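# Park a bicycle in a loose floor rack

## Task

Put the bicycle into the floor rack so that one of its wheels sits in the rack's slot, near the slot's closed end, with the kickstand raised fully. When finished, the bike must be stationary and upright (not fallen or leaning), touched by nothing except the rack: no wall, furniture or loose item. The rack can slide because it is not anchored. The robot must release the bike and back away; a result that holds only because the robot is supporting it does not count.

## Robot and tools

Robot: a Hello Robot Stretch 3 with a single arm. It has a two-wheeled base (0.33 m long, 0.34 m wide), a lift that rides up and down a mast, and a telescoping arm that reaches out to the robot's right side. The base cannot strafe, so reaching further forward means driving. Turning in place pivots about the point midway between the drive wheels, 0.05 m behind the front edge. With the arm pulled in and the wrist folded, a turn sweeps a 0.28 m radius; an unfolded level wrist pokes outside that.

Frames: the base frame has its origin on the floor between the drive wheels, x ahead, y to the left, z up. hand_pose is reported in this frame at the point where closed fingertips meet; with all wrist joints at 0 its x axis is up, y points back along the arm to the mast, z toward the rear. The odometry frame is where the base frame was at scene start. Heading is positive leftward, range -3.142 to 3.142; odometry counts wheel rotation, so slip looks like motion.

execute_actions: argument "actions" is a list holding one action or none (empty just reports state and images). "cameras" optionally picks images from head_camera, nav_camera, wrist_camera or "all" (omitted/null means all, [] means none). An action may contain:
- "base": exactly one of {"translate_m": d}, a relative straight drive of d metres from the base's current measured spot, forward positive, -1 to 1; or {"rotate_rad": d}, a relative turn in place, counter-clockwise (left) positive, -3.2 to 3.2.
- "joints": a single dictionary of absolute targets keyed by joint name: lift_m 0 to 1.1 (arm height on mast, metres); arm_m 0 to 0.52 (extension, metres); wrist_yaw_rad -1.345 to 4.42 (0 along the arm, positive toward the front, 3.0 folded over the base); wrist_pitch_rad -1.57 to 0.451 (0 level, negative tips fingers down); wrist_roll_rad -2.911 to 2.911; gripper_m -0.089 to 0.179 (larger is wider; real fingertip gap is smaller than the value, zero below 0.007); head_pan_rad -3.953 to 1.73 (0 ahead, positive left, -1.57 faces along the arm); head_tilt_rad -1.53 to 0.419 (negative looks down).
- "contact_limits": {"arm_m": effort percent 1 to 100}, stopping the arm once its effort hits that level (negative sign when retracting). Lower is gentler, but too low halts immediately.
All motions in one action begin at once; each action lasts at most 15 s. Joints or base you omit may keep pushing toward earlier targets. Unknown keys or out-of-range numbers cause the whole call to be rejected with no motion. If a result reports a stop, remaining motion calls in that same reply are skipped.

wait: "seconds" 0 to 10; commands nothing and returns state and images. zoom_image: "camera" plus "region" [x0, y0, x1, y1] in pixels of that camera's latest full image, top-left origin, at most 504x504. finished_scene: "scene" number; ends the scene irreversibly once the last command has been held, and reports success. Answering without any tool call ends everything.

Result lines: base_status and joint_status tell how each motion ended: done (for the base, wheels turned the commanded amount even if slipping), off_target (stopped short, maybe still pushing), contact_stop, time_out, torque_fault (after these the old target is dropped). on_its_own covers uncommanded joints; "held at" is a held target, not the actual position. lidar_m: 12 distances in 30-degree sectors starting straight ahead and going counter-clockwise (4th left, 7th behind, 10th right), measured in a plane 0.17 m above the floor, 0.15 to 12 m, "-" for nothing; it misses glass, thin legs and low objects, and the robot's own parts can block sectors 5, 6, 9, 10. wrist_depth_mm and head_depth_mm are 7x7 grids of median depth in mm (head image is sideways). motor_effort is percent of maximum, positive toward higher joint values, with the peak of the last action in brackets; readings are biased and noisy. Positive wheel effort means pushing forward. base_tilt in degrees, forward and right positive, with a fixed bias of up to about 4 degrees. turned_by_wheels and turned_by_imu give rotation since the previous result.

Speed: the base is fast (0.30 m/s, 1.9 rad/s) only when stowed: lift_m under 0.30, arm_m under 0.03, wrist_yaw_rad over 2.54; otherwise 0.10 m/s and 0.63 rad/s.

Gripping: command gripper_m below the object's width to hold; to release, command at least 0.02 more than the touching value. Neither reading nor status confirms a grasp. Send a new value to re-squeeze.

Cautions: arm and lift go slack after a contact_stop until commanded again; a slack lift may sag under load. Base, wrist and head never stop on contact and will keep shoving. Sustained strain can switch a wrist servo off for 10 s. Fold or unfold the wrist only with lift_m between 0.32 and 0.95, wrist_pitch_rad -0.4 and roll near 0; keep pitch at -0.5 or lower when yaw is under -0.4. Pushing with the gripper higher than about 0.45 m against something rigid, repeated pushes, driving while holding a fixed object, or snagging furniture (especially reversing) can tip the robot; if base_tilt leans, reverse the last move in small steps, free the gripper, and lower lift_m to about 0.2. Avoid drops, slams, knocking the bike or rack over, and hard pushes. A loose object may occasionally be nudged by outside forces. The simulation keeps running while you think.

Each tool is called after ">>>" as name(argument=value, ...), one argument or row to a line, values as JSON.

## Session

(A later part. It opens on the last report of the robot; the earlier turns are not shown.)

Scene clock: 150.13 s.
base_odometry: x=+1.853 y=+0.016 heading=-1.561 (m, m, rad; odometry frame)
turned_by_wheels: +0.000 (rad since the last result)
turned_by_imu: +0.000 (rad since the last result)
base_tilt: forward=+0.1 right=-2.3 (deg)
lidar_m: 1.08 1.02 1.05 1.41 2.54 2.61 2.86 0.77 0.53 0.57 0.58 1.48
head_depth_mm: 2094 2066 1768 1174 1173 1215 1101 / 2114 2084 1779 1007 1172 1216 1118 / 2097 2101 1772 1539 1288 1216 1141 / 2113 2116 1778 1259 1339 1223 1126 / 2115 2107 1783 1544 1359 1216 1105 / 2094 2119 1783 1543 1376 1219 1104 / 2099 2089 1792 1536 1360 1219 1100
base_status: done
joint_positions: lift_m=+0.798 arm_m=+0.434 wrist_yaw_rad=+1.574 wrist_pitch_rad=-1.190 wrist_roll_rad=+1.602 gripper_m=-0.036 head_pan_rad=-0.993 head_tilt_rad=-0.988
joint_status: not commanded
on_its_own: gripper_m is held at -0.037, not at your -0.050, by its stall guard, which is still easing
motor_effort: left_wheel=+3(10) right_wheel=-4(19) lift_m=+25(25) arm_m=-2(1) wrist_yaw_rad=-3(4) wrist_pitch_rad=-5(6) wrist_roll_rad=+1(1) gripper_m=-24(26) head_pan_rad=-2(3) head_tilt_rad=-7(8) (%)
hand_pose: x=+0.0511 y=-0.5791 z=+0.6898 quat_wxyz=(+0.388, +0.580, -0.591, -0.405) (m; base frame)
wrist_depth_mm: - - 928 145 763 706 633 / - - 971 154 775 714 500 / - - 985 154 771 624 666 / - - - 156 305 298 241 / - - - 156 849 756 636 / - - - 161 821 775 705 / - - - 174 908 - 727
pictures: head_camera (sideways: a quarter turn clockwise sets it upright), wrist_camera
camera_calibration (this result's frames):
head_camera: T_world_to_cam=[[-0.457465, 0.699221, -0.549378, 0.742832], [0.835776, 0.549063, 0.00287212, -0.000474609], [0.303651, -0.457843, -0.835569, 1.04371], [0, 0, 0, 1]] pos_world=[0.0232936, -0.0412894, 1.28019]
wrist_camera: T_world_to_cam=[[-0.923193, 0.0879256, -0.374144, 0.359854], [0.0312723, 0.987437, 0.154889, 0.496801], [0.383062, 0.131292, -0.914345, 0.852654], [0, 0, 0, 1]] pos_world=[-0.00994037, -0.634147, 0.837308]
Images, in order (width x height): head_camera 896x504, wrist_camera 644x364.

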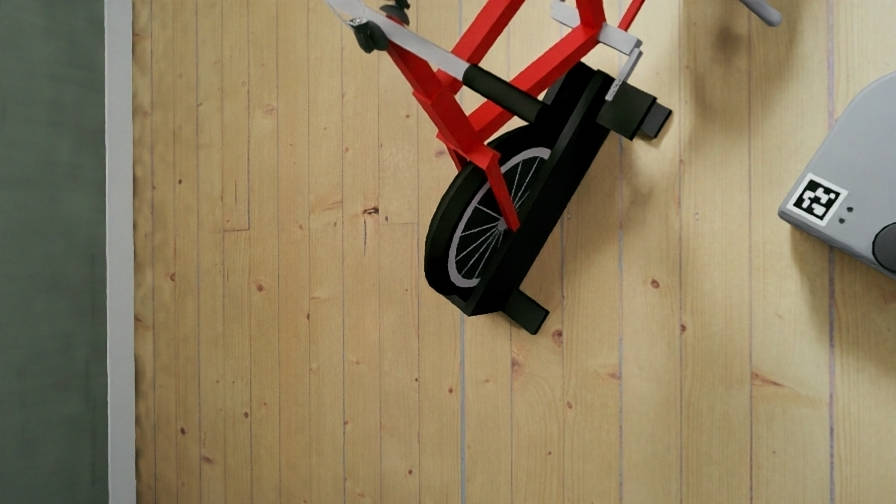

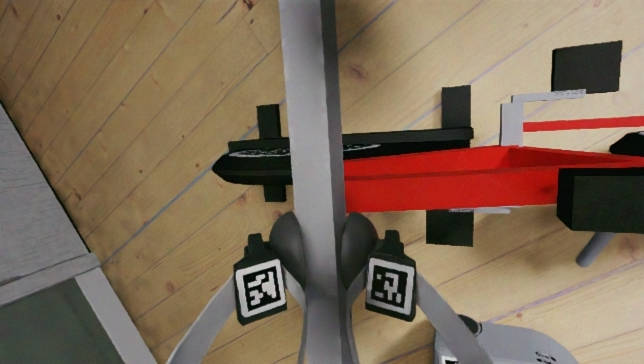

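>>> execute_actions(
  actions=[
    {"joints": {"gripper_m": 0.09, "head_pan_rad": -1.45, "head_tilt_rad": -0.95}},
  ],
)

Scene clock: 152.00 s.
base_odometry: x=+1.853 y=+0.016 heading=-1.561 (m, m, rad; odometry frame)
turned_by_wheels: +0.000 (rad since the last result)
turned_by_imu: +0.000 (rad since the last result)
base_tilt: forward=+0.1 right=-2.3 (deg)
lidar_m: 1.07 1.02 1.05 1.41 2.55 2.61 2.86 0.77 0.54 0.57 0.58 1.48
head_depth_mm: 2652 - - 906 1142 1231 1102 / 2488 2081 1830 1005 1308 1198 1136 / 2422 2287 1807 1580 1211 1233 1148 / 2306 2220 1796 923 1205 1218 1133 / 2184 2215 1854 1579 1247 1237 1108 / 2062 2238 1844 1583 1295 1225 1104 / 2002 2181 1834 1581 1344 1237 1112
base_status: not commanded
joint_positions: lift_m=+0.798 arm_m=+0.434 wrist_yaw_rad=+1.574 wrist_pitch_rad=-1.197 wrist_roll_rad=+1.602 gripper_m=+0.090 head_pan_rad=-1.443 head_tilt_rad=-0.952
joint_status: all done
motor_effort: left_wheel=+1(3) right_wheel=+1(4) lift_m=+25(25) arm_m=-2(1) wrist_yaw_rad=-3(4) wrist_pitch_rad=-2(5) wrist_roll_rad=+1(1) gripper_m=+0(78) head_pan_rad=-3(28) head_tilt_rad=+2(9) (%)
hand_pose: x=+0.0496 y=-0.5791 z=+0.6894 quat_wxyz=(+0.390, +0.579, -0.590, -0.407) (m; base frame)
wrist_depth_mm: - - 935 145 760 692 633 / - - 963 149 782 710 508 / - - 993 161 760 696 659 / - - 969 160 306 300 239 / - - - 160 846 760 665 / - - - 170 880 785 708 / - - - 180 920 - 720
pictures: head_camera (sideways: a quarter turn clockwise sets it upright), nav_camera (sideways: a quarter turn counterclockwise sets it upright), wrist_camera
camera_calibration (this result's frames):
head_camera: T_world_to_cam=[[-0.105461, 0.808616, -0.578808, 0.779025], [0.991345, 0.131257, 0.00274403, -0.00125696], [0.0781914, -0.573508, -0.815459, 1.01894], [0, 0, 0, 1]] pos_world=[0.00373057, -0.0453969, 1.28181]
nav_camera: T_world_to_cam=[[0.0960822, -0.79796, 0.595002, -0.731142], [-0.991571, -0.128931, -0.0127897, 0.0732199], [0.0869202, -0.588758, -0.803622, 1.0052], [0, 0, 0, 1]] pos_world=[0.0554802, 0.0178382, 1.24377]
wrist_camera: T_world_to_cam=[[-0.925506, 0.0884927, -0.36825, 0.354613], [0.0328436, 0.98741, 0.154736, 0.496967], [0.377307, 0.131114, -0.91676, 0.854691], [0, 0, 0, 1]] pos_world=[-0.0106071, -0.634153, 0.837234]
Images, in order (width x height): head_camera 896x504, nav_camera 672x504, wrist_camera 644x364.

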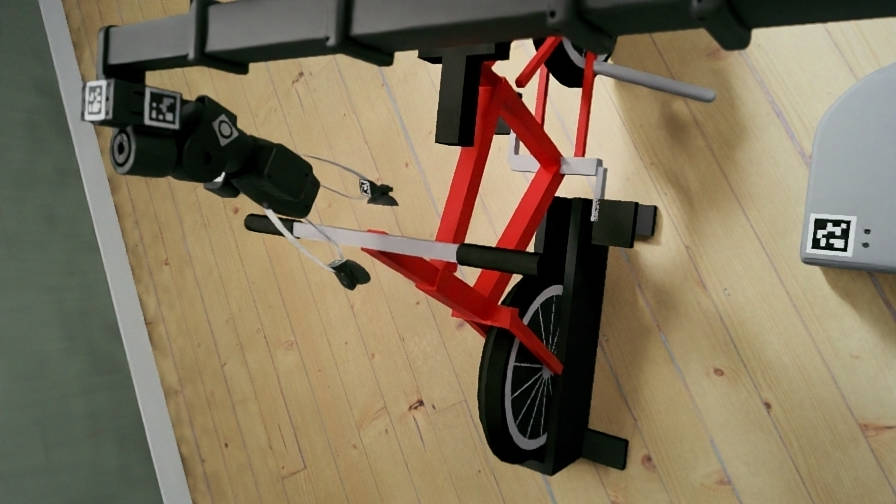

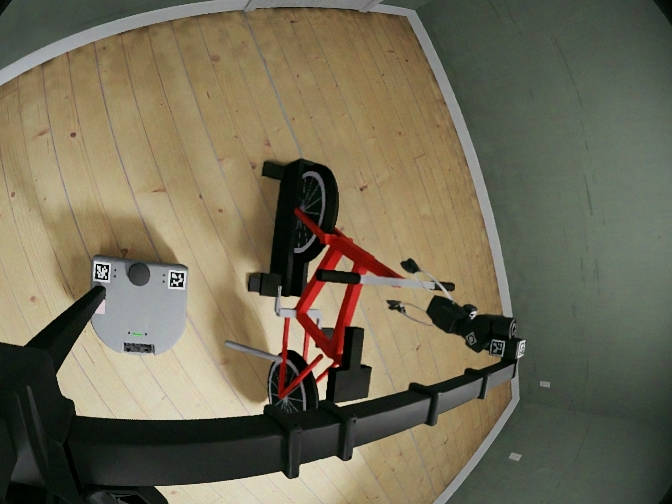

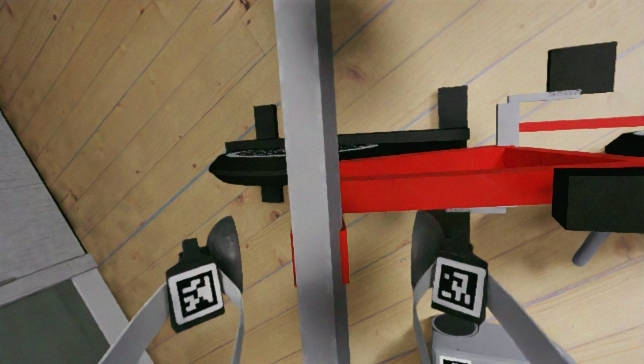

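>>> execute_actions(
  actions=[
    {"joints": {"lift_m": 0.87}},
  ],
  cameras=[],
)

>>> execute_actions(
  actions=[
    {"base": {"translate_m": -0.15}, "joints": {"arm_m": 0.0, "head_pan_rad": -1.75, "head_tilt_rad": -1.1, "wrist_roll_rad": 0.0, "gripper_m": 0.0}},
  ],
)

Scene clock: 153.60 s.
base_odometry: x=+1.853 y=+0.016 heading=-1.561 (m, m, rad; odometry frame)
turned_by_wheels: +0.000 (rad since the last result)
turned_by_imu: +0.000 (rad since the last result)
base_tilt: forward=+0.2 right=-2.3 (deg)
lidar_m: 1.07 1.02 1.05 1.41 2.54 2.61 2.87 0.77 0.54 0.57 0.58 1.48
head_depth_mm: - 2163 1809 892 1141 1232 1104 / - 2139 1841 1004 1309 1209 1139 / 2375 2330 1859 1577 1215 1225 1142 / 2333 2217 1757 923 1201 1236 1138 / 2185 2213 1862 1589 1250 1226 1100 / 2066 2231 1860 1580 1286 1234 1106 / 2001 2168 1851 1586 1341 1236 1106
base_status: not commanded
joint_positions: lift_m=+0.870 arm_m=+0.434 wrist_yaw_rad=+1.574 wrist_pitch_rad=-1.197 wrist_roll_rad=+1.602 gripper_m=+0.090 head_pan_rad=-1.443 head_tilt_rad=-0.952
joint_status: all done
motor_effort: left_wheel=+0(1) right_wheel=+1(1) lift_m=+31(35) arm_m=-1(2) wrist_yaw_rad=-3(3) wrist_pitch_rad=-2(2) wrist_roll_rad=+1(1) gripper_m=+0(0) head_pan_rad=-3(3) head_tilt_rad=+1(1) (%)
hand_pose: x=+0.0495 y=-0.5791 z=+0.7611 quat_wxyz=(+0.390, +0.578, -0.590, -0.407) (m; base frame)
wrist_depth_mm: - - - 907 809 763 695 / - - - 944 835 785 705 / - - - 649 845 674 573 / - - - 587 372 371 292 / - - - - 899 836 757 / - - - - 918 823 773 / - - - - 962 - 784
pictures: none
No camera images: the call's "cameras" was empty. Leave "cameras" out to get every camera's image.

Scene clock: 158.00 s.
base_odometry: x=+1.852 y=+0.166 heading=-1.561 (m, m, rad; odometry frame)
turned_by_wheels: +0.000 (rad since the last result)
turned_by_imu: +0.001 (rad since the last result)
base_tilt: forward=+0.1 right=-2.4 (deg)
lidar_m: 1.21 1.15 1.19 1.58 2.47 2.53 2.73 2.60 0.57 0.48 0.62 0.80
head_depth_mm: 2092 1850 1649 - - 1175 1093 / 2133 1839 1686 - 1299 1214 - / 2134 1844 1669 - 1277 1234 - / 2136 1845 1652 - - 1227 - / 2117 1828 1624 1221 - 1185 1098 / 2130 1838 1628 1213 - 1197 1101 / 2148 1840 1620 1112 1284 1206 1105
base_status: done
joint_positions: lift_m=+0.870 arm_m=+0.000 wrist_yaw_rad=+1.573 wrist_pitch_rad=-1.200 wrist_roll_rad=+0.003 gripper_m=+0.000 head_pan_rad=-1.743 head_tilt_rad=-1.086
joint_status: all done
motor_effort: left_wheel=-1(6) right_wheel=+2(4) lift_m=+31(30) arm_m=-1(0) wrist_yaw_rad=-2(3) wrist_pitch_rad=-1(2) wrist_roll_rad=-2(4) gripper_m=-2(82) head_pan_rad=-2(25) head_tilt_rad=-8(28) (%)
hand_pose: x=+0.0491 y=-0.1453 z=+0.7610 quat_wxyz=(+0.695, +0.695, -0.130, +0.130) (m; base frame)
wrist_depth_mm: - - - - - 720 267 / - - - - - 725 510 / 978 977 958 974 967 773 958 / 951 944 958 948 963 786 928 / 919 921 904 904 905 714 888 / 890 871 - - 878 873 531 / 858 872 - 875 841 700 681
pictures: head_camera (sideways: a quarter turn clockwise sets it upright), nav_camera (sideways: a quarter turn counterclockwise sets it upright), wrist_camera
camera_calibration (this result's frames):
head_camera: T_world_to_cam=[[0.150507, 0.872829, -0.464239, 0.628216], [0.985736, -0.16827, 0.0032077, -0.00182587], [-0.0753176, -0.458099, -0.885704, 1.11118], [0, 0, 0, 1]] pos_world=[-0.00905976, -0.0396027, 1.27582]
nav_camera: T_world_to_cam=[[-0.156704, -0.86212, 0.481865, -0.582213], [-0.985037, 0.171864, -0.0128495, 0.0732557], [-0.0717375, -0.476668, -0.876152, 1.10045], [0, 0, 0, 1]] pos_world=[0.0598676, 0.0100203, 1.24565]
wrist_camera: T_world_to_cam=[[-0.0550911, -0.998113, -0.0271115, -0.118073], [-0.970055, 0.0599358, -0.235374, 0.268935], [0.236555, 0.0133326, -0.971527, 0.89514], [0, 0, 0, 1]] pos_world=[0.0426277, -0.145904, 0.929751]
Images, in order (width x height): head_camera 896x504, nav_camera 672x504, wrist_camera 644x364.

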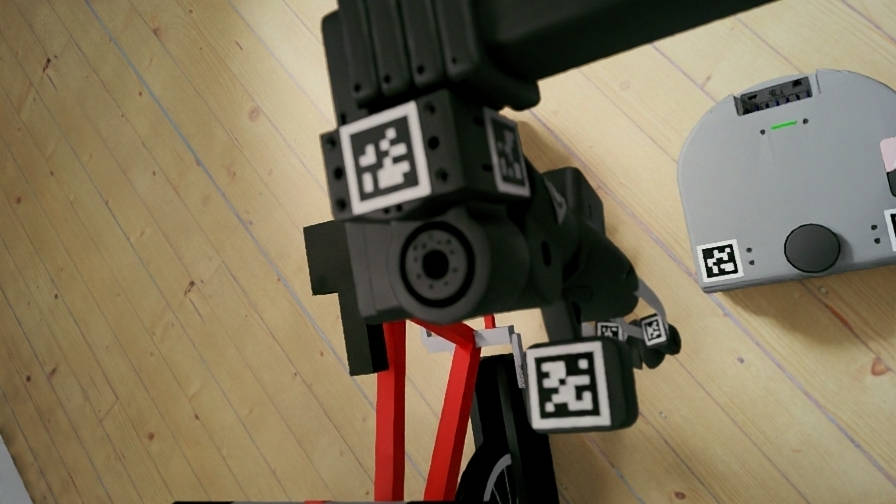

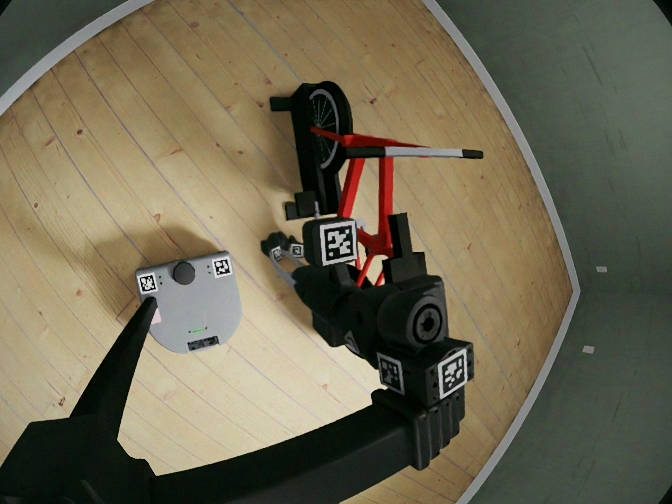

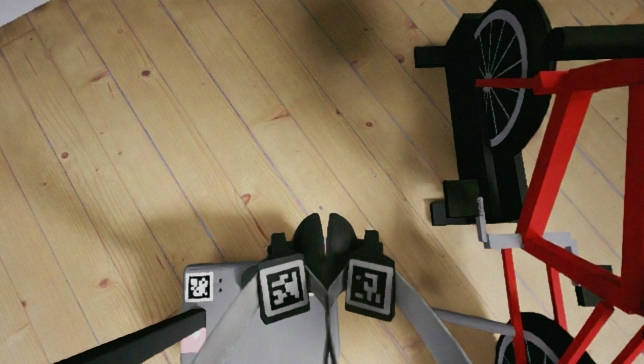

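>>> execute_actions(
  actions=[
    {"joints": {"wrist_yaw_rad": 0.0, "wrist_pitch_rad": -0.86, "lift_m": 0.26, "arm_m": 0.06, "head_pan_rad": -1.6, "head_tilt_rad": -1.15}},
  ],
)

Scene clock: 165.23 s.
base_odometry: x=+1.852 y=+0.166 heading=-1.561 (m, m, rad; odometry frame)
turned_by_wheels: +0.000 (rad since the last result)
turned_by_imu: +0.001 (rad since the last result)
base_tilt: forward=+0.1 right=-2.3 (deg)
lidar_m: 1.21 1.15 1.19 1.58 2.47 2.53 2.72 2.60 0.57 0.48 0.62 0.80
head_depth_mm: 1956 1713 1546 1350 1288 1184 - / 1955 1736 1557 1271 1285 1210 - / 1959 1728 906 1182 1315 - - / 1948 1743 966 1378 1304 1205 - / 1974 1732 1569 1255 1284 1187 1098 / 1970 1730 1550 1234 1291 1189 1104 / 1971 1725 1488 1188 1287 1191 1104
base_status: not commanded
joint_positions: lift_m=+0.260 arm_m=+0.060 wrist_yaw_rad=+0.003 wrist_pitch_rad=-0.874 wrist_roll_rad=+0.002 gripper_m=+0.000 head_pan_rad=-1.607 head_tilt_rad=-1.136
joint_status: all done
motor_effort: left_wheel=+0(0) right_wheel=+2(2) lift_m=+23(24) arm_m=+3(4) wrist_yaw_rad=-3(1) wrist_pitch_rad=+6(9) wrist_roll_rad=-2(2) gripper_m=-2(1) head_pan_rad=+3(18) head_tilt_rad=-10(16) (%)
hand_pose: x=-0.0211 y=-0.3506 z=+0.1868 quat_wxyz=(+0.641, +0.300, -0.640, -0.299) (m; base frame)
wrist_depth_mm: 323 323 238 248 244 253 253 / 203 295 485 494 330 332 333 / 193 356 431 446 421 405 415 / 403 398 405 404 391 397 396 / 372 360 369 379 355 366 359 / 342 339 340 - 334 336 334 / 315 314 314 314 314 313 311
pictures: head_camera (sideways: a quarter turn clockwise sets it upright), nav_camera (sideways: a quarter turn counterclockwise sets it upright), wrist_camera
camera_calibration (this result's frames):
head_camera: T_world_to_cam=[[0.0315384, 0.90693, -0.420099, 0.571449], [0.999443, -0.0331976, 0.00336332, -0.00211188], [-0.010896, -0.419971, -0.907472, 1.13907], [0, 0, 0, 1]] pos_world=[-0.00350063, -0.0399592, 1.27374]
nav_camera: T_world_to_cam=[[-0.0391628, -0.898038, 0.438171, -0.526016], [-0.999221, 0.0373235, -0.0128134, 0.0732943], [-0.00484716, -0.438331, -0.8988, 1.12947], [0, 0, 0, 1]] pos_world=[0.0581116, 0.0199631, 1.24659]
wrist_camera: T_world_to_cam=[[-0.998219, 0.0410277, -0.0432962, 0.0050459], [0.0578102, 0.844234, -0.532848, 0.430181], [0.0146906, -0.534403, -0.845102, 0.136339], [0, 0, 0, 1]] pos_world=[-0.0218348, -0.29052, 0.34466]
Images, in order (width x height): head_camera 896x504, nav_camera 672x504, wrist_camera 644x364.

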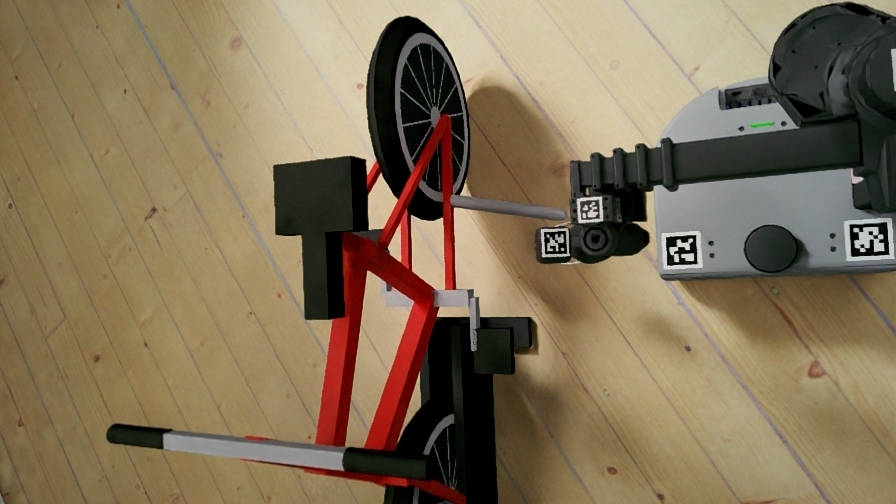

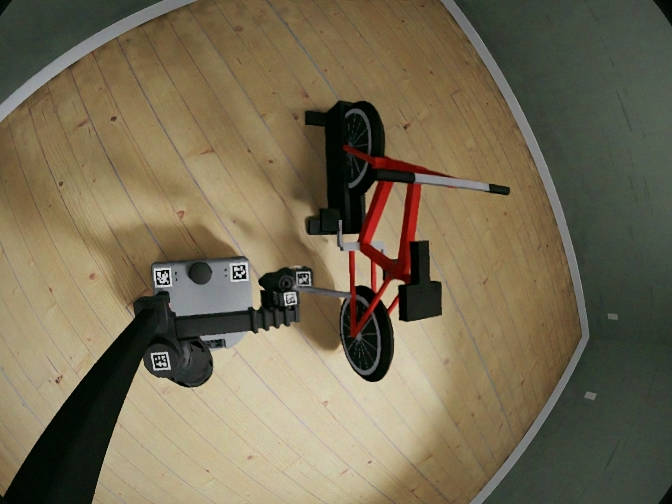

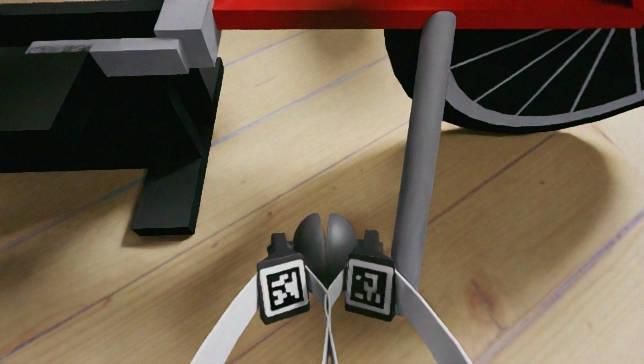

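>>> execute_actions(
  actions=[
    {"joints": {"lift_m": 0.152, "arm_m": 0.108}},
  ],
  cameras=["head_camera", "wrist_camera"],
)

Scene clock: 167.37 s.
base_odometry: x=+1.852 y=+0.166 heading=-1.561 (m, m, rad; odometry frame)
turned_by_wheels: +0.000 (rad since the last result)
turned_by_imu: +0.000 (rad since the last result)
base_tilt: forward=+0.1 right=-2.3 (deg)
lidar_m: 1.21 1.15 1.18 1.58 2.47 2.53 2.73 2.61 0.57 0.48 0.62 0.80
head_depth_mm: 1953 1740 1547 1362 1298 1184 1100 / 1973 1726 1559 1256 1286 1216 - / 1949 1738 904 1184 1295 - - / 1949 1730 964 1375 1290 1212 - / 1981 1732 1569 1248 1289 1188 1100 / 1964 1747 1549 1241 1299 1193 1107 / 1974 1722 1497 1183 1289 1189 1102
base_status: not commanded
joint_positions: lift_m=+0.152 arm_m=+0.108 wrist_yaw_rad=+0.003 wrist_pitch_rad=-0.874 wrist_roll_rad=+0.002 gripper_m=+0.000 head_pan_rad=-1.607 head_tilt_rad=-1.136
joint_status: all done
motor_effort: left_wheel=-1(0) right_wheel=+2(2) lift_m=+23(24) arm_m=+3(1) wrist_yaw_rad=-3(3) wrist_pitch_rad=+6(6) wrist_roll_rad=-2(2) gripper_m=-2(2) head_pan_rad=+3(3) head_tilt_rad=-10(9) (%)
hand_pose: x=-0.0212 y=-0.3986 z=+0.0788 quat_wxyz=(+0.641, +0.300, -0.640, -0.299) (m; base frame)
wrist_depth_mm: 205 285 384 381 372 130 231 / 234 304 344 340 336 132 274 / 277 279 304 305 303 135 299 / 267 264 277 274 272 133 270 / 247 250 255 261 253 137 248 / 236 234 232 - 230 136 229 / 218 217 217 215 211 208 212
pictures: head_camera (sideways: a quarter turn clockwise sets it upright), wrist_camera
camera_calibration (this result's frames):
head_camera: T_world_to_cam=[[0.0315359, 0.906933, -0.420092, 0.57144], [0.999443, -0.0331948, 0.00336334, -0.00211191], [-0.0108945, -0.419965, -0.907475, 1.13907], [0, 0, 0, 1]] pos_world=[-0.00350051, -0.039959, 1.27374]
wrist_camera: T_world_to_cam=[[-0.998194, 0.041628, -0.0433019, 0.00249314], [0.0583228, 0.84413, -0.532956, 0.413173], [0.0143665, -0.534519, -0.845034, 0.0193576], [0, 0, 0, 1]] pos_world=[-0.0218869, -0.338529, 0.236669]
Images, in order (width x height): head_camera 896x504, wrist_camera 644x364.

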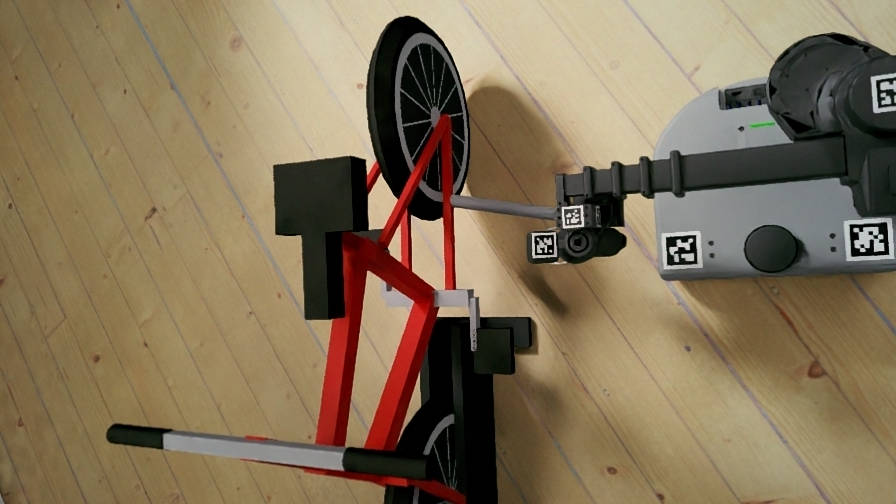

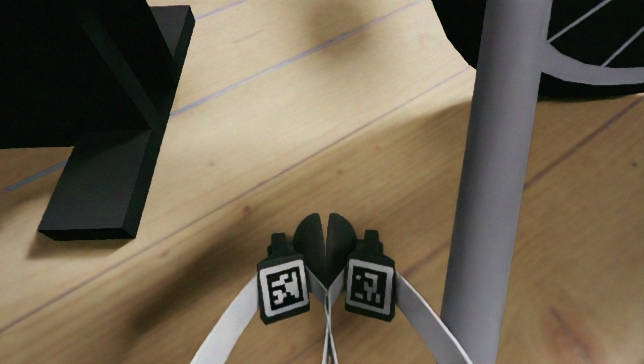

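>>> execute_actions(
  actions=[
    {"base": {"translate_m": -0.07}},
  ],
  cameras=["head_camera", "wrist_camera"],
)

Scene clock: 169.20 s.
base_odometry: x=+1.851 y=+0.236 heading=-1.562 (m, m, rad; odometry frame)
turned_by_wheels: +0.000 (rad since the last result)
turned_by_imu: +0.000 (rad since the last result)
base_tilt: forward=+0.1 right=-2.3 (deg)
lidar_m: 1.27 1.21 1.25 1.67 2.43 2.48 2.67 2.55 0.57 0.48 0.63 0.79
head_depth_mm: 1969 1719 1555 1369 1287 1182 1100 / 1966 1726 1555 1257 1283 1222 - / 1952 1717 1128 1183 1316 - - / 1964 1733 965 1359 1274 1217 - / 1969 1733 1503 1356 1289 1179 1100 / 1963 1739 1563 1236 1285 1185 1104 / 1971 1709 1011 1188 1290 1194 1104
base_status: done
joint_positions: lift_m=+0.152 arm_m=+0.108 wrist_yaw_rad=+0.003 wrist_pitch_rad=-0.875 wrist_roll_rad=+0.002 gripper_m=+0.000 head_pan_rad=-1.607 head_tilt_rad=-1.136
joint_status: not commanded
motor_effort: left_wheel=+0(11) right_wheel=+2(21) lift_m=+23(23) arm_m=+3(3) wrist_yaw_rad=-3(23) wrist_pitch_rad=+7(7) wrist_roll_rad=-2(2) gripper_m=-2(5) head_pan_rad=+3(3) head_tilt_rad=-9(9) (%)
hand_pose: x=-0.0211 y=-0.3984 z=+0.0787 quat_wxyz=(+0.640, +0.301, -0.640, -0.299) (m; base frame)
wrist_depth_mm: 289 380 388 384 266 217 232 / 306 342 340 338 328 261 273 / 278 308 304 304 289 293 300 / 273 278 278 275 140 274 272 / 253 255 255 260 137 250 248 / 236 235 233 - 133 231 228 / 217 216 217 217 139 213 212
pictures: head_camera (sideways: a quarter turn clockwise sets it upright), wrist_camera
camera_calibration (this result's frames):
head_camera: T_world_to_cam=[[0.0312486, 0.90695, -0.420077, 0.571422], [0.999454, -0.0328779, 0.0033634, -0.00211204], [-0.0107608, -0.419952, -0.907482, 1.13908], [0, 0, 0, 1]] pos_world=[-0.00348782, -0.0399616, 1.27374]
wrist_camera: T_world_to_cam=[[-0.998218, 0.0410967, -0.0432573, 0.00234539], [0.0578348, 0.844701, -0.532105, 0.41306], [0.0146717, -0.533659, -0.845573, 0.0197379], [0, 0, 0, 1]] pos_world=[-0.0218376, -0.338475, 0.236582]
Images, in order (width x height): head_camera 896x504, wrist_camera 644x364.

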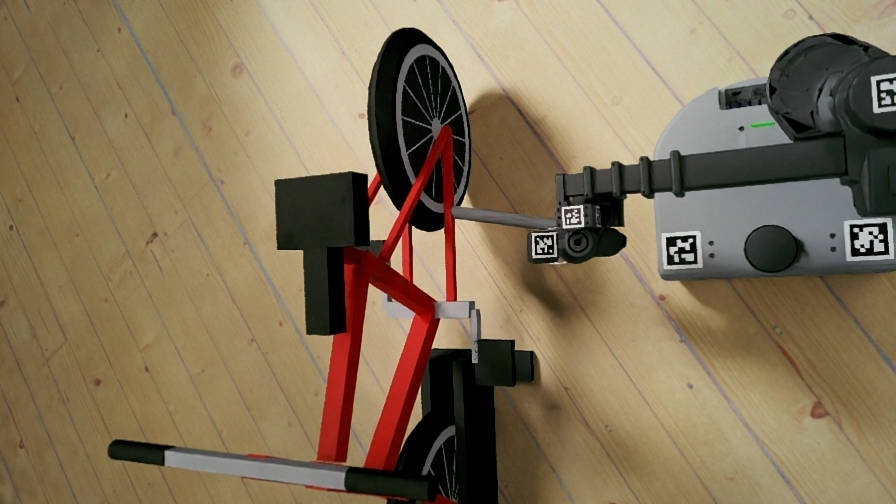

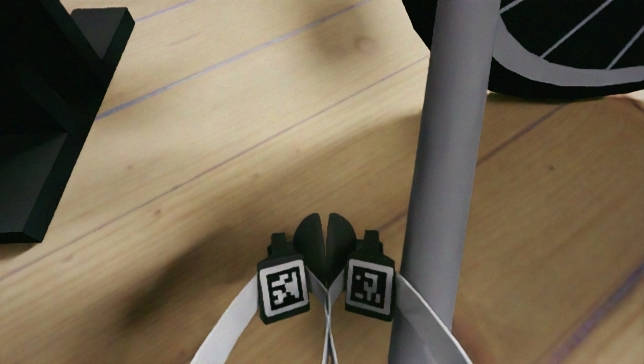

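>>> execute_actions(
  actions=[
    {"joints": {"lift_m": 0.275, "wrist_pitch_rad": -0.94}},
  ],
  cameras=[],
)

>>> execute_actions(
  actions=[
    {"base": {"translate_m": -0.054}, "joints": {"arm_m": 0.125, "gripper_m": 0.09, "wrist_roll_rad": 0.14}},
  ],
  cameras=["head_camera", "wrist_camera"],
)

Scene clock: 172.53 s.
base_odometry: x=+1.851 y=+0.236 heading=-1.562 (m, m, rad; odometry frame)
turned_by_wheels: +0.000 (rad since the last result)
turned_by_imu: +0.000 (rad since the last result)
base_tilt: forward=+0.1 right=-2.3 (deg)
lidar_m: 1.27 1.21 1.25 1.67 2.43 2.49 2.68 2.54 0.57 0.48 0.63 0.80
head_depth_mm: 1954 1729 1534 1369 1292 1181 - / 1944 1745 1547 1265 1287 1209 - / 1958 1744 1133 1194 1304 - - / 1962 1734 962 1359 1259 1215 - / 1970 1747 1496 1361 1298 1187 1100 / 1978 1737 1551 1227 1296 1192 1105 / 1971 1708 1011 1195 1294 1193 1105
base_status: not commanded
joint_positions: lift_m=+0.275 arm_m=+0.108 wrist_yaw_rad=+0.003 wrist_pitch_rad=-0.944 wrist_roll_rad=+0.002 gripper_m=+0.000 head_pan_rad=-1.607 head_tilt_rad=-1.136
joint_status: all done
motor_effort: left_wheel=+0(0) right_wheel=+2(2) lift_m=+30(30) arm_m=+3(3) wrist_yaw_rad=-2(3) wrist_pitch_rad=+2(6) wrist_roll_rad=-1(2) gripper_m=-2(3) head_pan_rad=+4(3) head_tilt_rad=-9(9) (%)
hand_pose: x=-0.0212 y=-0.3835 z=+0.1919 quat_wxyz=(+0.630, +0.322, -0.629, -0.321) (m; base frame)
wrist_depth_mm: 307 214 220 222 224 227 227 / 196 199 475 467 277 292 296 / 293 422 433 425 359 364 368 / 385 385 395 398 382 393 391 / 364 360 366 373 359 362 357 / 347 345 342 - 338 338 337 / 322 322 321 323 311 317 317
pictures: none
No camera images: the call's "cameras" was empty. Leave "cameras" out to get every camera's image.

Scene clock: 174.03 s.
base_odometry: x=+1.851 y=+0.290 heading=-1.562 (m, m, rad; odometry frame)
turned_by_wheels: +0.000 (rad since the last result)
turned_by_imu: +0.000 (rad since the last result)
base_tilt: forward=+0.1 right=-2.3 (deg)
lidar_m: 1.31 1.26 1.29 1.73 2.40 2.47 2.61 2.51 0.57 0.47 0.66 0.79
head_depth_mm: 1939 1721 1551 1389 1286 1182 - / 1948 1730 1554 1260 1295 1213 - / 1961 1737 1553 1194 1252 - - / 1974 1742 896 1230 1259 1212 - / 1937 1733 1489 1358 1297 1185 1101 / 1991 1741 1558 1252 1293 1184 1109 / 1973 1704 1569 1219 1288 1196 1108
base_status: done
joint_positions: lift_m=+0.275 arm_m=+0.125 wrist_yaw_rad=+0.003 wrist_pitch_rad=-0.944 wrist_roll_rad=+0.136 gripper_m=+0.090 head_pan_rad=-1.607 head_tilt_rad=-1.136
joint_status: all done
motor_effort: left_wheel=-1(7) right_wheel=+2(4) lift_m=+31(31) arm_m=+3(3) wrist_yaw_rad=-3(3) wrist_pitch_rad=+2(2) wrist_roll_rad=+2(2) gripper_m=+0(78) head_pan_rad=+2(3) head_tilt_rad=-9(10) (%)
hand_pose: x=-0.0212 y=-0.4004 z=+0.1919 quat_wxyz=(+0.586, +0.300, -0.670, -0.342) (m; base frame)
wrist_depth_mm: 214 537 534 215 215 216 253 / 210 215 217 215 278 293 314 / 203 458 446 315 346 383 393 / 341 423 406 384 384 374 365 / 371 388 377 362 359 349 342 / 357 360 346 339 335 332 320 / 343 332 326 317 312 308 301
pictures: head_camera (sideways: a quarter turn clockwise sets it upright), wrist_camera
camera_calibration (this result's frames):
head_camera: T_world_to_cam=[[0.03114, 0.90696, -0.420065, 0.571407], [0.999458, -0.0327581, 0.00336344, -0.00211212], [-0.01071, -0.419941, -0.907488, 1.13909], [0, 0, 0, 1]] pos_world=[-0.00348301, -0.0399623, 1.27374]
wrist_camera: T_world_to_cam=[[-0.981333, 0.151898, -0.117953, 0.0662936], [0.189672, 0.865803, -0.463045, 0.47303], [0.0317881, -0.476773, -0.878451, 0.143768], [0, 0, 0, 1]] pos_world=[-0.0292343, -0.351075, 0.353147]
Images, in order (width x height): head_camera 896x504, wrist_camera 644x364.

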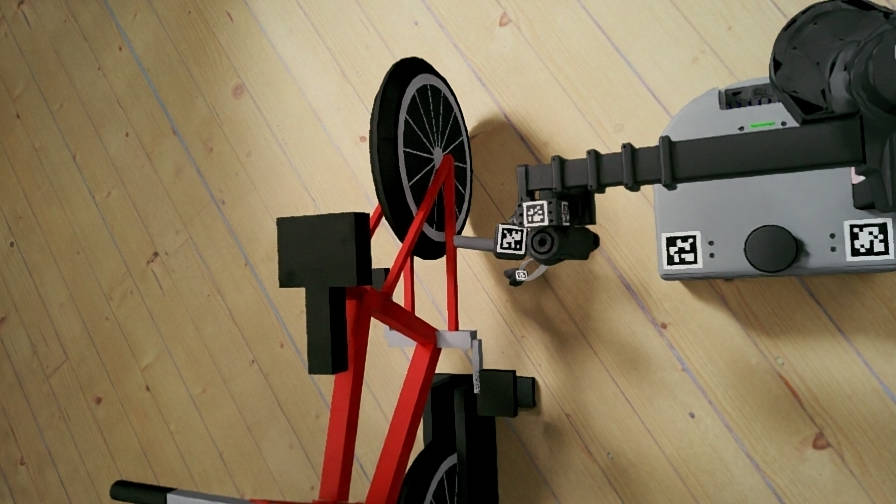

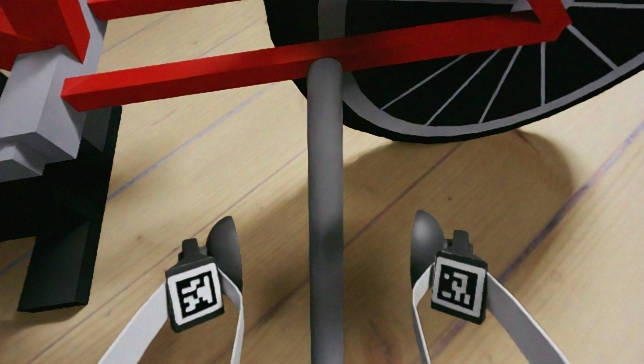

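>>> execute_actions(
  actions=[
    {"joints": {"arm_m": 0.165, "lift_m": 0.219}},
  ],
  cameras=["wrist_camera"],
)

Scene clock: 175.50 s.
base_odometry: x=+1.851 y=+0.290 heading=-1.562 (m, m, rad; odometry frame)
turned_by_wheels: +0.000 (rad since the last result)
turned_by_imu: +0.000 (rad since the last result)
base_tilt: forward=+0.1 right=-2.3 (deg)
lidar_m: 1.31 1.26 1.29 1.73 2.40 2.46 2.63 2.50 0.57 0.47 0.66 0.80
head_depth_mm: 1945 1738 1561 1391 1296 1185 1106 / 1969 1741 1562 1257 1282 1216 - / 1970 1725 1554 1193 1289 - - / 1954 1747 893 1189 1281 1210 - / 1965 1726 1491 1357 1298 1191 1105 / 1976 1736 1542 1246 1296 1190 1102 / 1985 1710 1560 1224 1292 1189 1102
base_status: not commanded
joint_positions: lift_m=+0.219 arm_m=+0.165 wrist_yaw_rad=+0.003 wrist_pitch_rad=-0.944 wrist_roll_rad=+0.137 gripper_m=+0.090 head_pan_rad=-1.607 head_tilt_rad=-1.136
joint_status: all done
motor_effort: left_wheel=+0(0) right_wheel=+2(2) lift_m=+23(27) arm_m=+3(4) wrist_yaw_rad=-3(3) wrist_pitch_rad=+2(2) wrist_roll_rad=+1(2) gripper_m=+0(0) head_pan_rad=+3(3) head_tilt_rad=-9(10) (%)
hand_pose: x=-0.0212 y=-0.4404 z=+0.1361 quat_wxyz=(+0.586, +0.300, -0.670, -0.342) (m; base frame)
wrist_depth_mm: 492 147 145 145 150 193 201 / 151 402 404 148 220 233 248 / 375 388 374 151 274 296 324 / 357 353 339 155 324 315 307 / 324 327 321 158 302 293 286 / 309 303 293 161 283 275 268 / 287 283 277 166 264 257 252
pictures: wrist_camera
camera_calibration (this result's frames):
wrist_camera: T_world_to_cam=[[-0.981181, 0.15267, -0.118221, 0.0661285], [0.190469, 0.865812, -0.4627, 0.481782], [0.0317167, -0.47651, -0.878597, 0.0759312], [0, 0, 0, 1]] pos_world=[-0.0292888, -0.391046, 0.297451]
Images, in order (width x height): wrist_camera 644x364.

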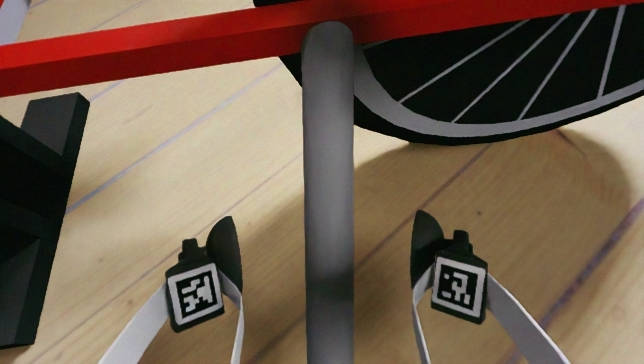

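>>> execute_actions(
  actions=[
    {"joints": {"arm_m": 0.170, "lift_m": 0.212, "gripper_m": -0.05}},
  ],
  cameras=["wrist_camera"],
)

>>> execute_actions(
  actions=[
    {"joints": {"wrist_roll_rad": -0.3, "arm_m": 0.173, "lift_m": 0.214}},
  ],
  cameras=["head_camera", "wrist_camera"],
)

Scene clock: 177.77 s.
base_odometry: x=+1.851 y=+0.290 heading=-1.562 (m, m, rad; odometry frame)
turned_by_wheels: +0.000 (rad since the last result)
turned_by_imu: +0.000 (rad since the last result)
base_tilt: forward=+0.1 right=-2.2 (deg)
lidar_m: 1.32 1.26 1.29 1.73 2.40 2.46 2.62 2.50 0.57 0.47 0.66 0.80
head_depth_mm: 1948 1720 1552 1388 1298 1183 1107 / 1949 1713 1556 1262 1286 1208 - / 1958 1735 1559 1186 1286 - - / 1976 1731 894 1198 1282 1205 - / 1970 1745 1003 1357 1289 1193 1107 / 1975 1753 1567 1240 1296 1189 1107 / 1969 1719 1512 1216 1289 1196 1108
base_status: not commanded
joint_positions: lift_m=+0.212 arm_m=+0.170 wrist_yaw_rad=-0.001 wrist_pitch_rad=-0.936 wrist_roll_rad=+0.140 gripper_m=-0.049 head_pan_rad=-1.607 head_tilt_rad=-1.136
joint_status: all done
motor_effort: left_wheel=-1(1) right_wheel=+4(4) lift_m=+30(29) arm_m=+0(6) wrist_yaw_rad=+2(3) wrist_pitch_rad=-2(2) wrist_roll_rad=+0(1) gripper_m=-28(100) head_pan_rad=+3(3) head_tilt_rad=-9(10) (%)
hand_pose: x=-0.0218 y=-0.4475 z=+0.1299 quat_wxyz=(+0.585, +0.296, -0.673, -0.341) (m; base frame)
wrist_depth_mm: 487 137 137 136 146 187 197 / 143 400 398 141 212 226 241 / 372 380 365 143 265 284 315 / 349 349 339 145 314 307 300 / 327 319 312 144 294 288 279 / 301 296 293 147 274 267 261 / 283 277 266 152 258 253 244
pictures: wrist_camera
camera_calibration (this result's frames):
wrist_camera: T_world_to_cam=[[-0.979821, 0.158728, -0.121479, 0.0690815], [0.197603, 0.860699, -0.469201, 0.483882], [0.0300816, -0.483738, -0.874696, 0.0632813], [0, 0, 0, 1]] pos_world=[-0.0298324, -0.39683, 0.290782]
Images, in order (width x height): wrist_camera 644x364.

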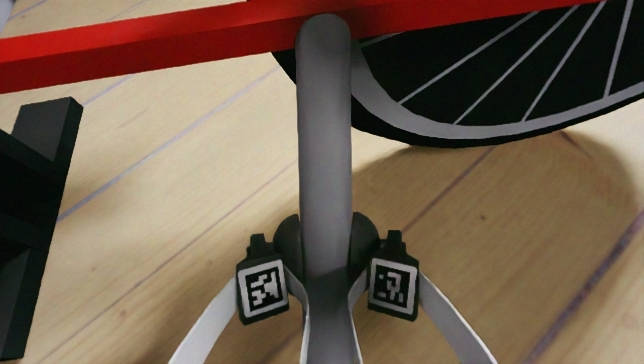

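Scene clock: 178.63 s.
base_odometry: x=+1.851 y=+0.290 heading=-1.562 (m, m, rad; odometry frame)
turned_by_wheels: +0.000 (rad since the last result)
turned_by_imu: +0.000 (rad since the last result)
base_tilt: forward=+0.1 right=-2.4 (deg)
lidar_m: 1.31 1.26 1.30 1.73 2.40 2.46 2.62 2.50 0.57 0.47 0.66 0.80
head_depth_mm: 1949 1744 1555 1392 1288 1189 1108 / 1960 1720 1552 1260 1286 1210 - / 1940 1723 1549 1187 1290 - - / 1960 1716 899 1197 1274 1215 - / 1953 1739 1000 1359 1285 1192 1103 / 1975 1748 1549 1236 1294 1183 1105 / 1986 1713 1517 1220 1291 1204 1111
base_status: not commanded
joint_positions: lift_m=+0.214 arm_m=+0.173 wrist_yaw_rad=-0.024 wrist_pitch_rad=-0.945 wrist_roll_rad=-0.215 gripper_m=-0.042 head_pan_rad=-1.607 head_tilt_rad=-1.136
joint_status: wrist_roll_rad off_target (ended at -0.215, target -0.300); the others done
on_its_own: gripper_m is held at -0.043, not at your -0.050, by its stall guard, which is still easing; wrist_yaw_rad is at rest, and its effort (+22) is outside its rest range (-12 to +12)
motor_effort: left_wheel=-2(2) right_wheel=+4(4) lift_m=+35(41) arm_m=+1(3) wrist_yaw_rad=+22(21) wrist_pitch_rad=+2(3) wrist_roll_rad=-46(47) gripper_m=-27(31) head_pan_rad=+3(3) head_tilt_rad=-8(8) (%)
hand_pose: x=-0.0247 y=-0.4485 z=+0.1306 quat_wxyz=(+0.690, +0.348, -0.562, -0.294) (m; base frame)
wrist_depth_mm: 358 386 385 137 138 147 151 / 331 359 375 374 143 149 145 / 322 329 339 348 223 222 212 / 298 306 315 151 329 280 263 / 280 286 296 145 316 323 334 / 259 268 - 148 296 302 309 / 246 250 255 152 271 280 287
pictures: head_camera (sideways: a quarter turn clockwise sets it upright), wrist_camera
camera_calibration (this result's frames):
head_camera: T_world_to_cam=[[0.0311402, 0.906965, -0.420054, 0.571392], [0.999458, -0.0327581, 0.00336347, -0.00211217], [-0.0107096, -0.419931, -0.907493, 1.13909], [0, 0, 0, 1]] pos_world=[-0.003483, -0.039962, 1.27374]
wrist_camera: T_world_to_cam=[[-0.990844, -0.103768, 0.0863757, -0.0787082], [-0.132246, 0.874787, -0.46611, 0.483393], [-0.0271929, -0.473265, -0.8805, 0.067537], [0, 0, 0, 1]] pos_world=[-0.012224, -0.39907, 0.291579]
Images, in order (width x height): head_camera 896x504, wrist_camera 644x364.

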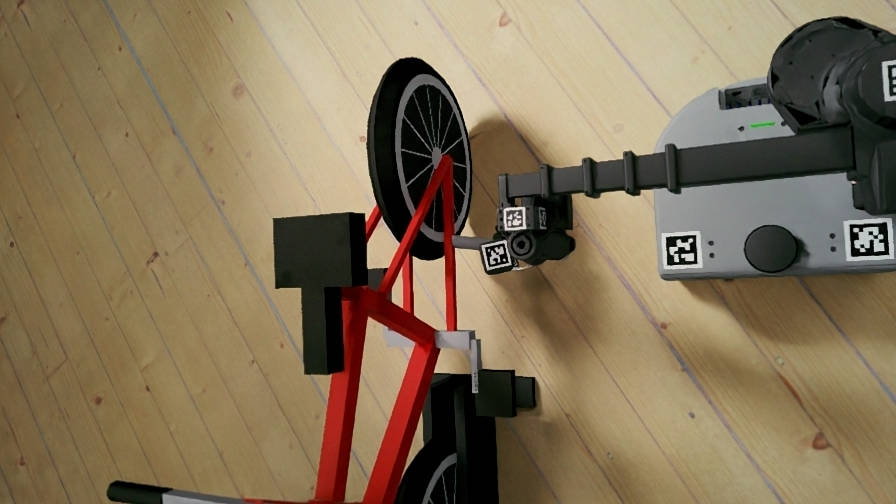

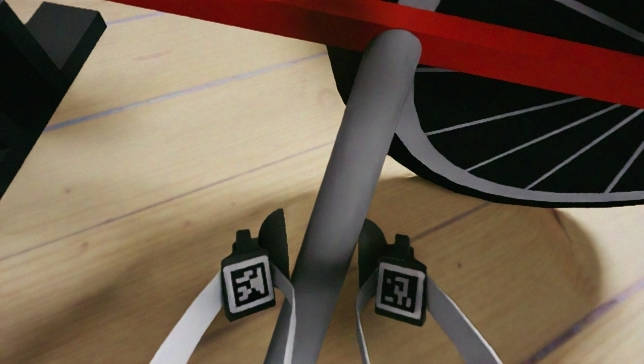

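>>> execute_actions(
  actions=[
    {"joints": {"wrist_roll_rad": 0.14, "arm_m": 0.168, "lift_m": 0.208}},
  ],
  cameras=["head_camera", "wrist_camera"],
)

Scene clock: 179.77 s.
base_odometry: x=+1.851 y=+0.290 heading=-1.562 (m, m, rad; odometry frame)
turned_by_wheels: +0.000 (rad since the last result)
turned_by_imu: +0.000 (rad since the last result)
base_tilt: forward=+0.1 right=-2.3 (deg)
lidar_m: 1.32 1.26 1.29 1.73 2.40 2.46 2.62 2.50 0.56 0.47 0.66 0.79
head_depth_mm: 1952 1717 1554 1396 1287 1195 1106 / 1951 1729 1560 1263 1291 1203 - / 1950 1742 1547 1193 1289 - - / 1966 1737 896 1185 1279 1214 - / 1991 1760 1488 1364 1287 1195 1093 / 1959 1738 1558 1257 1296 1191 1096 / 1973 1725 1568 1219 1295 1203 1103
base_status: not commanded
joint_positions: lift_m=+0.208 arm_m=+0.168 wrist_yaw_rad=-0.002 wrist_pitch_rad=-0.929 wrist_roll_rad=+0.127 gripper_m=-0.039 head_pan_rad=-1.607 head_tilt_rad=-1.136
joint_status: all done
on_its_own: gripper_m is held at -0.040, not at your -0.050, by its stall guard, which is still easing
motor_effort: left_wheel=-1(2) right_wheel=+3(4) lift_m=+24(29) arm_m=-3(1) wrist_yaw_rad=+1(22) wrist_pitch_rad=-6(7) wrist_roll_rad=+7(44) gripper_m=-24(30) head_pan_rad=+2(3) head_tilt_rad=-9(9) (%)
hand_pose: x=-0.0219 y=-0.4473 z=+0.1271 quat_wxyz=(+0.591, +0.296, -0.671, -0.337) (m; base frame)
wrist_depth_mm: 486 135 136 135 143 184 193 / 143 403 401 139 209 222 234 / 368 375 362 141 259 277 316 / 343 346 337 143 316 310 300 / 325 313 310 143 295 285 277 / 299 292 291 146 273 264 261 / 277 274 262 201 256 251 243
pictures: head_camera (sideways: a quarter turn clockwise sets it upright), wrist_camera
camera_calibration (this result's frames):
head_camera: T_world_to_cam=[[0.0311402, 0.906966, -0.420051, 0.571389], [0.999458, -0.0327581, 0.00336348, -0.00211218], [-0.0107095, -0.419928, -0.907494, 1.13909], [0, 0, 0, 1]] pos_world=[-0.003483, -0.0399619, 1.27374]
wrist_camera: T_world_to_cam=[[-0.982353, 0.147784, -0.11464, 0.0628184], [0.18492, 0.859344, -0.476793, 0.482525], [0.028053, -0.489579, -0.871508, 0.0578562], [0, 0, 0, 1]] pos_world=[-0.0291418, -0.395613, 0.287688]
Images, in order (width x height): head_camera 896x504, wrist_camera 644x364.

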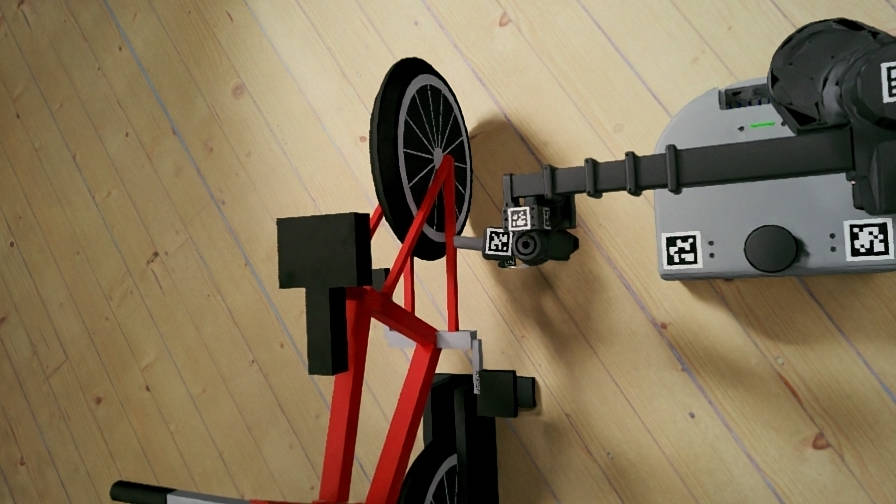

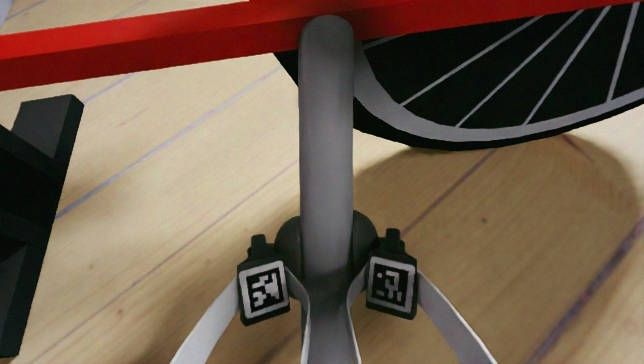

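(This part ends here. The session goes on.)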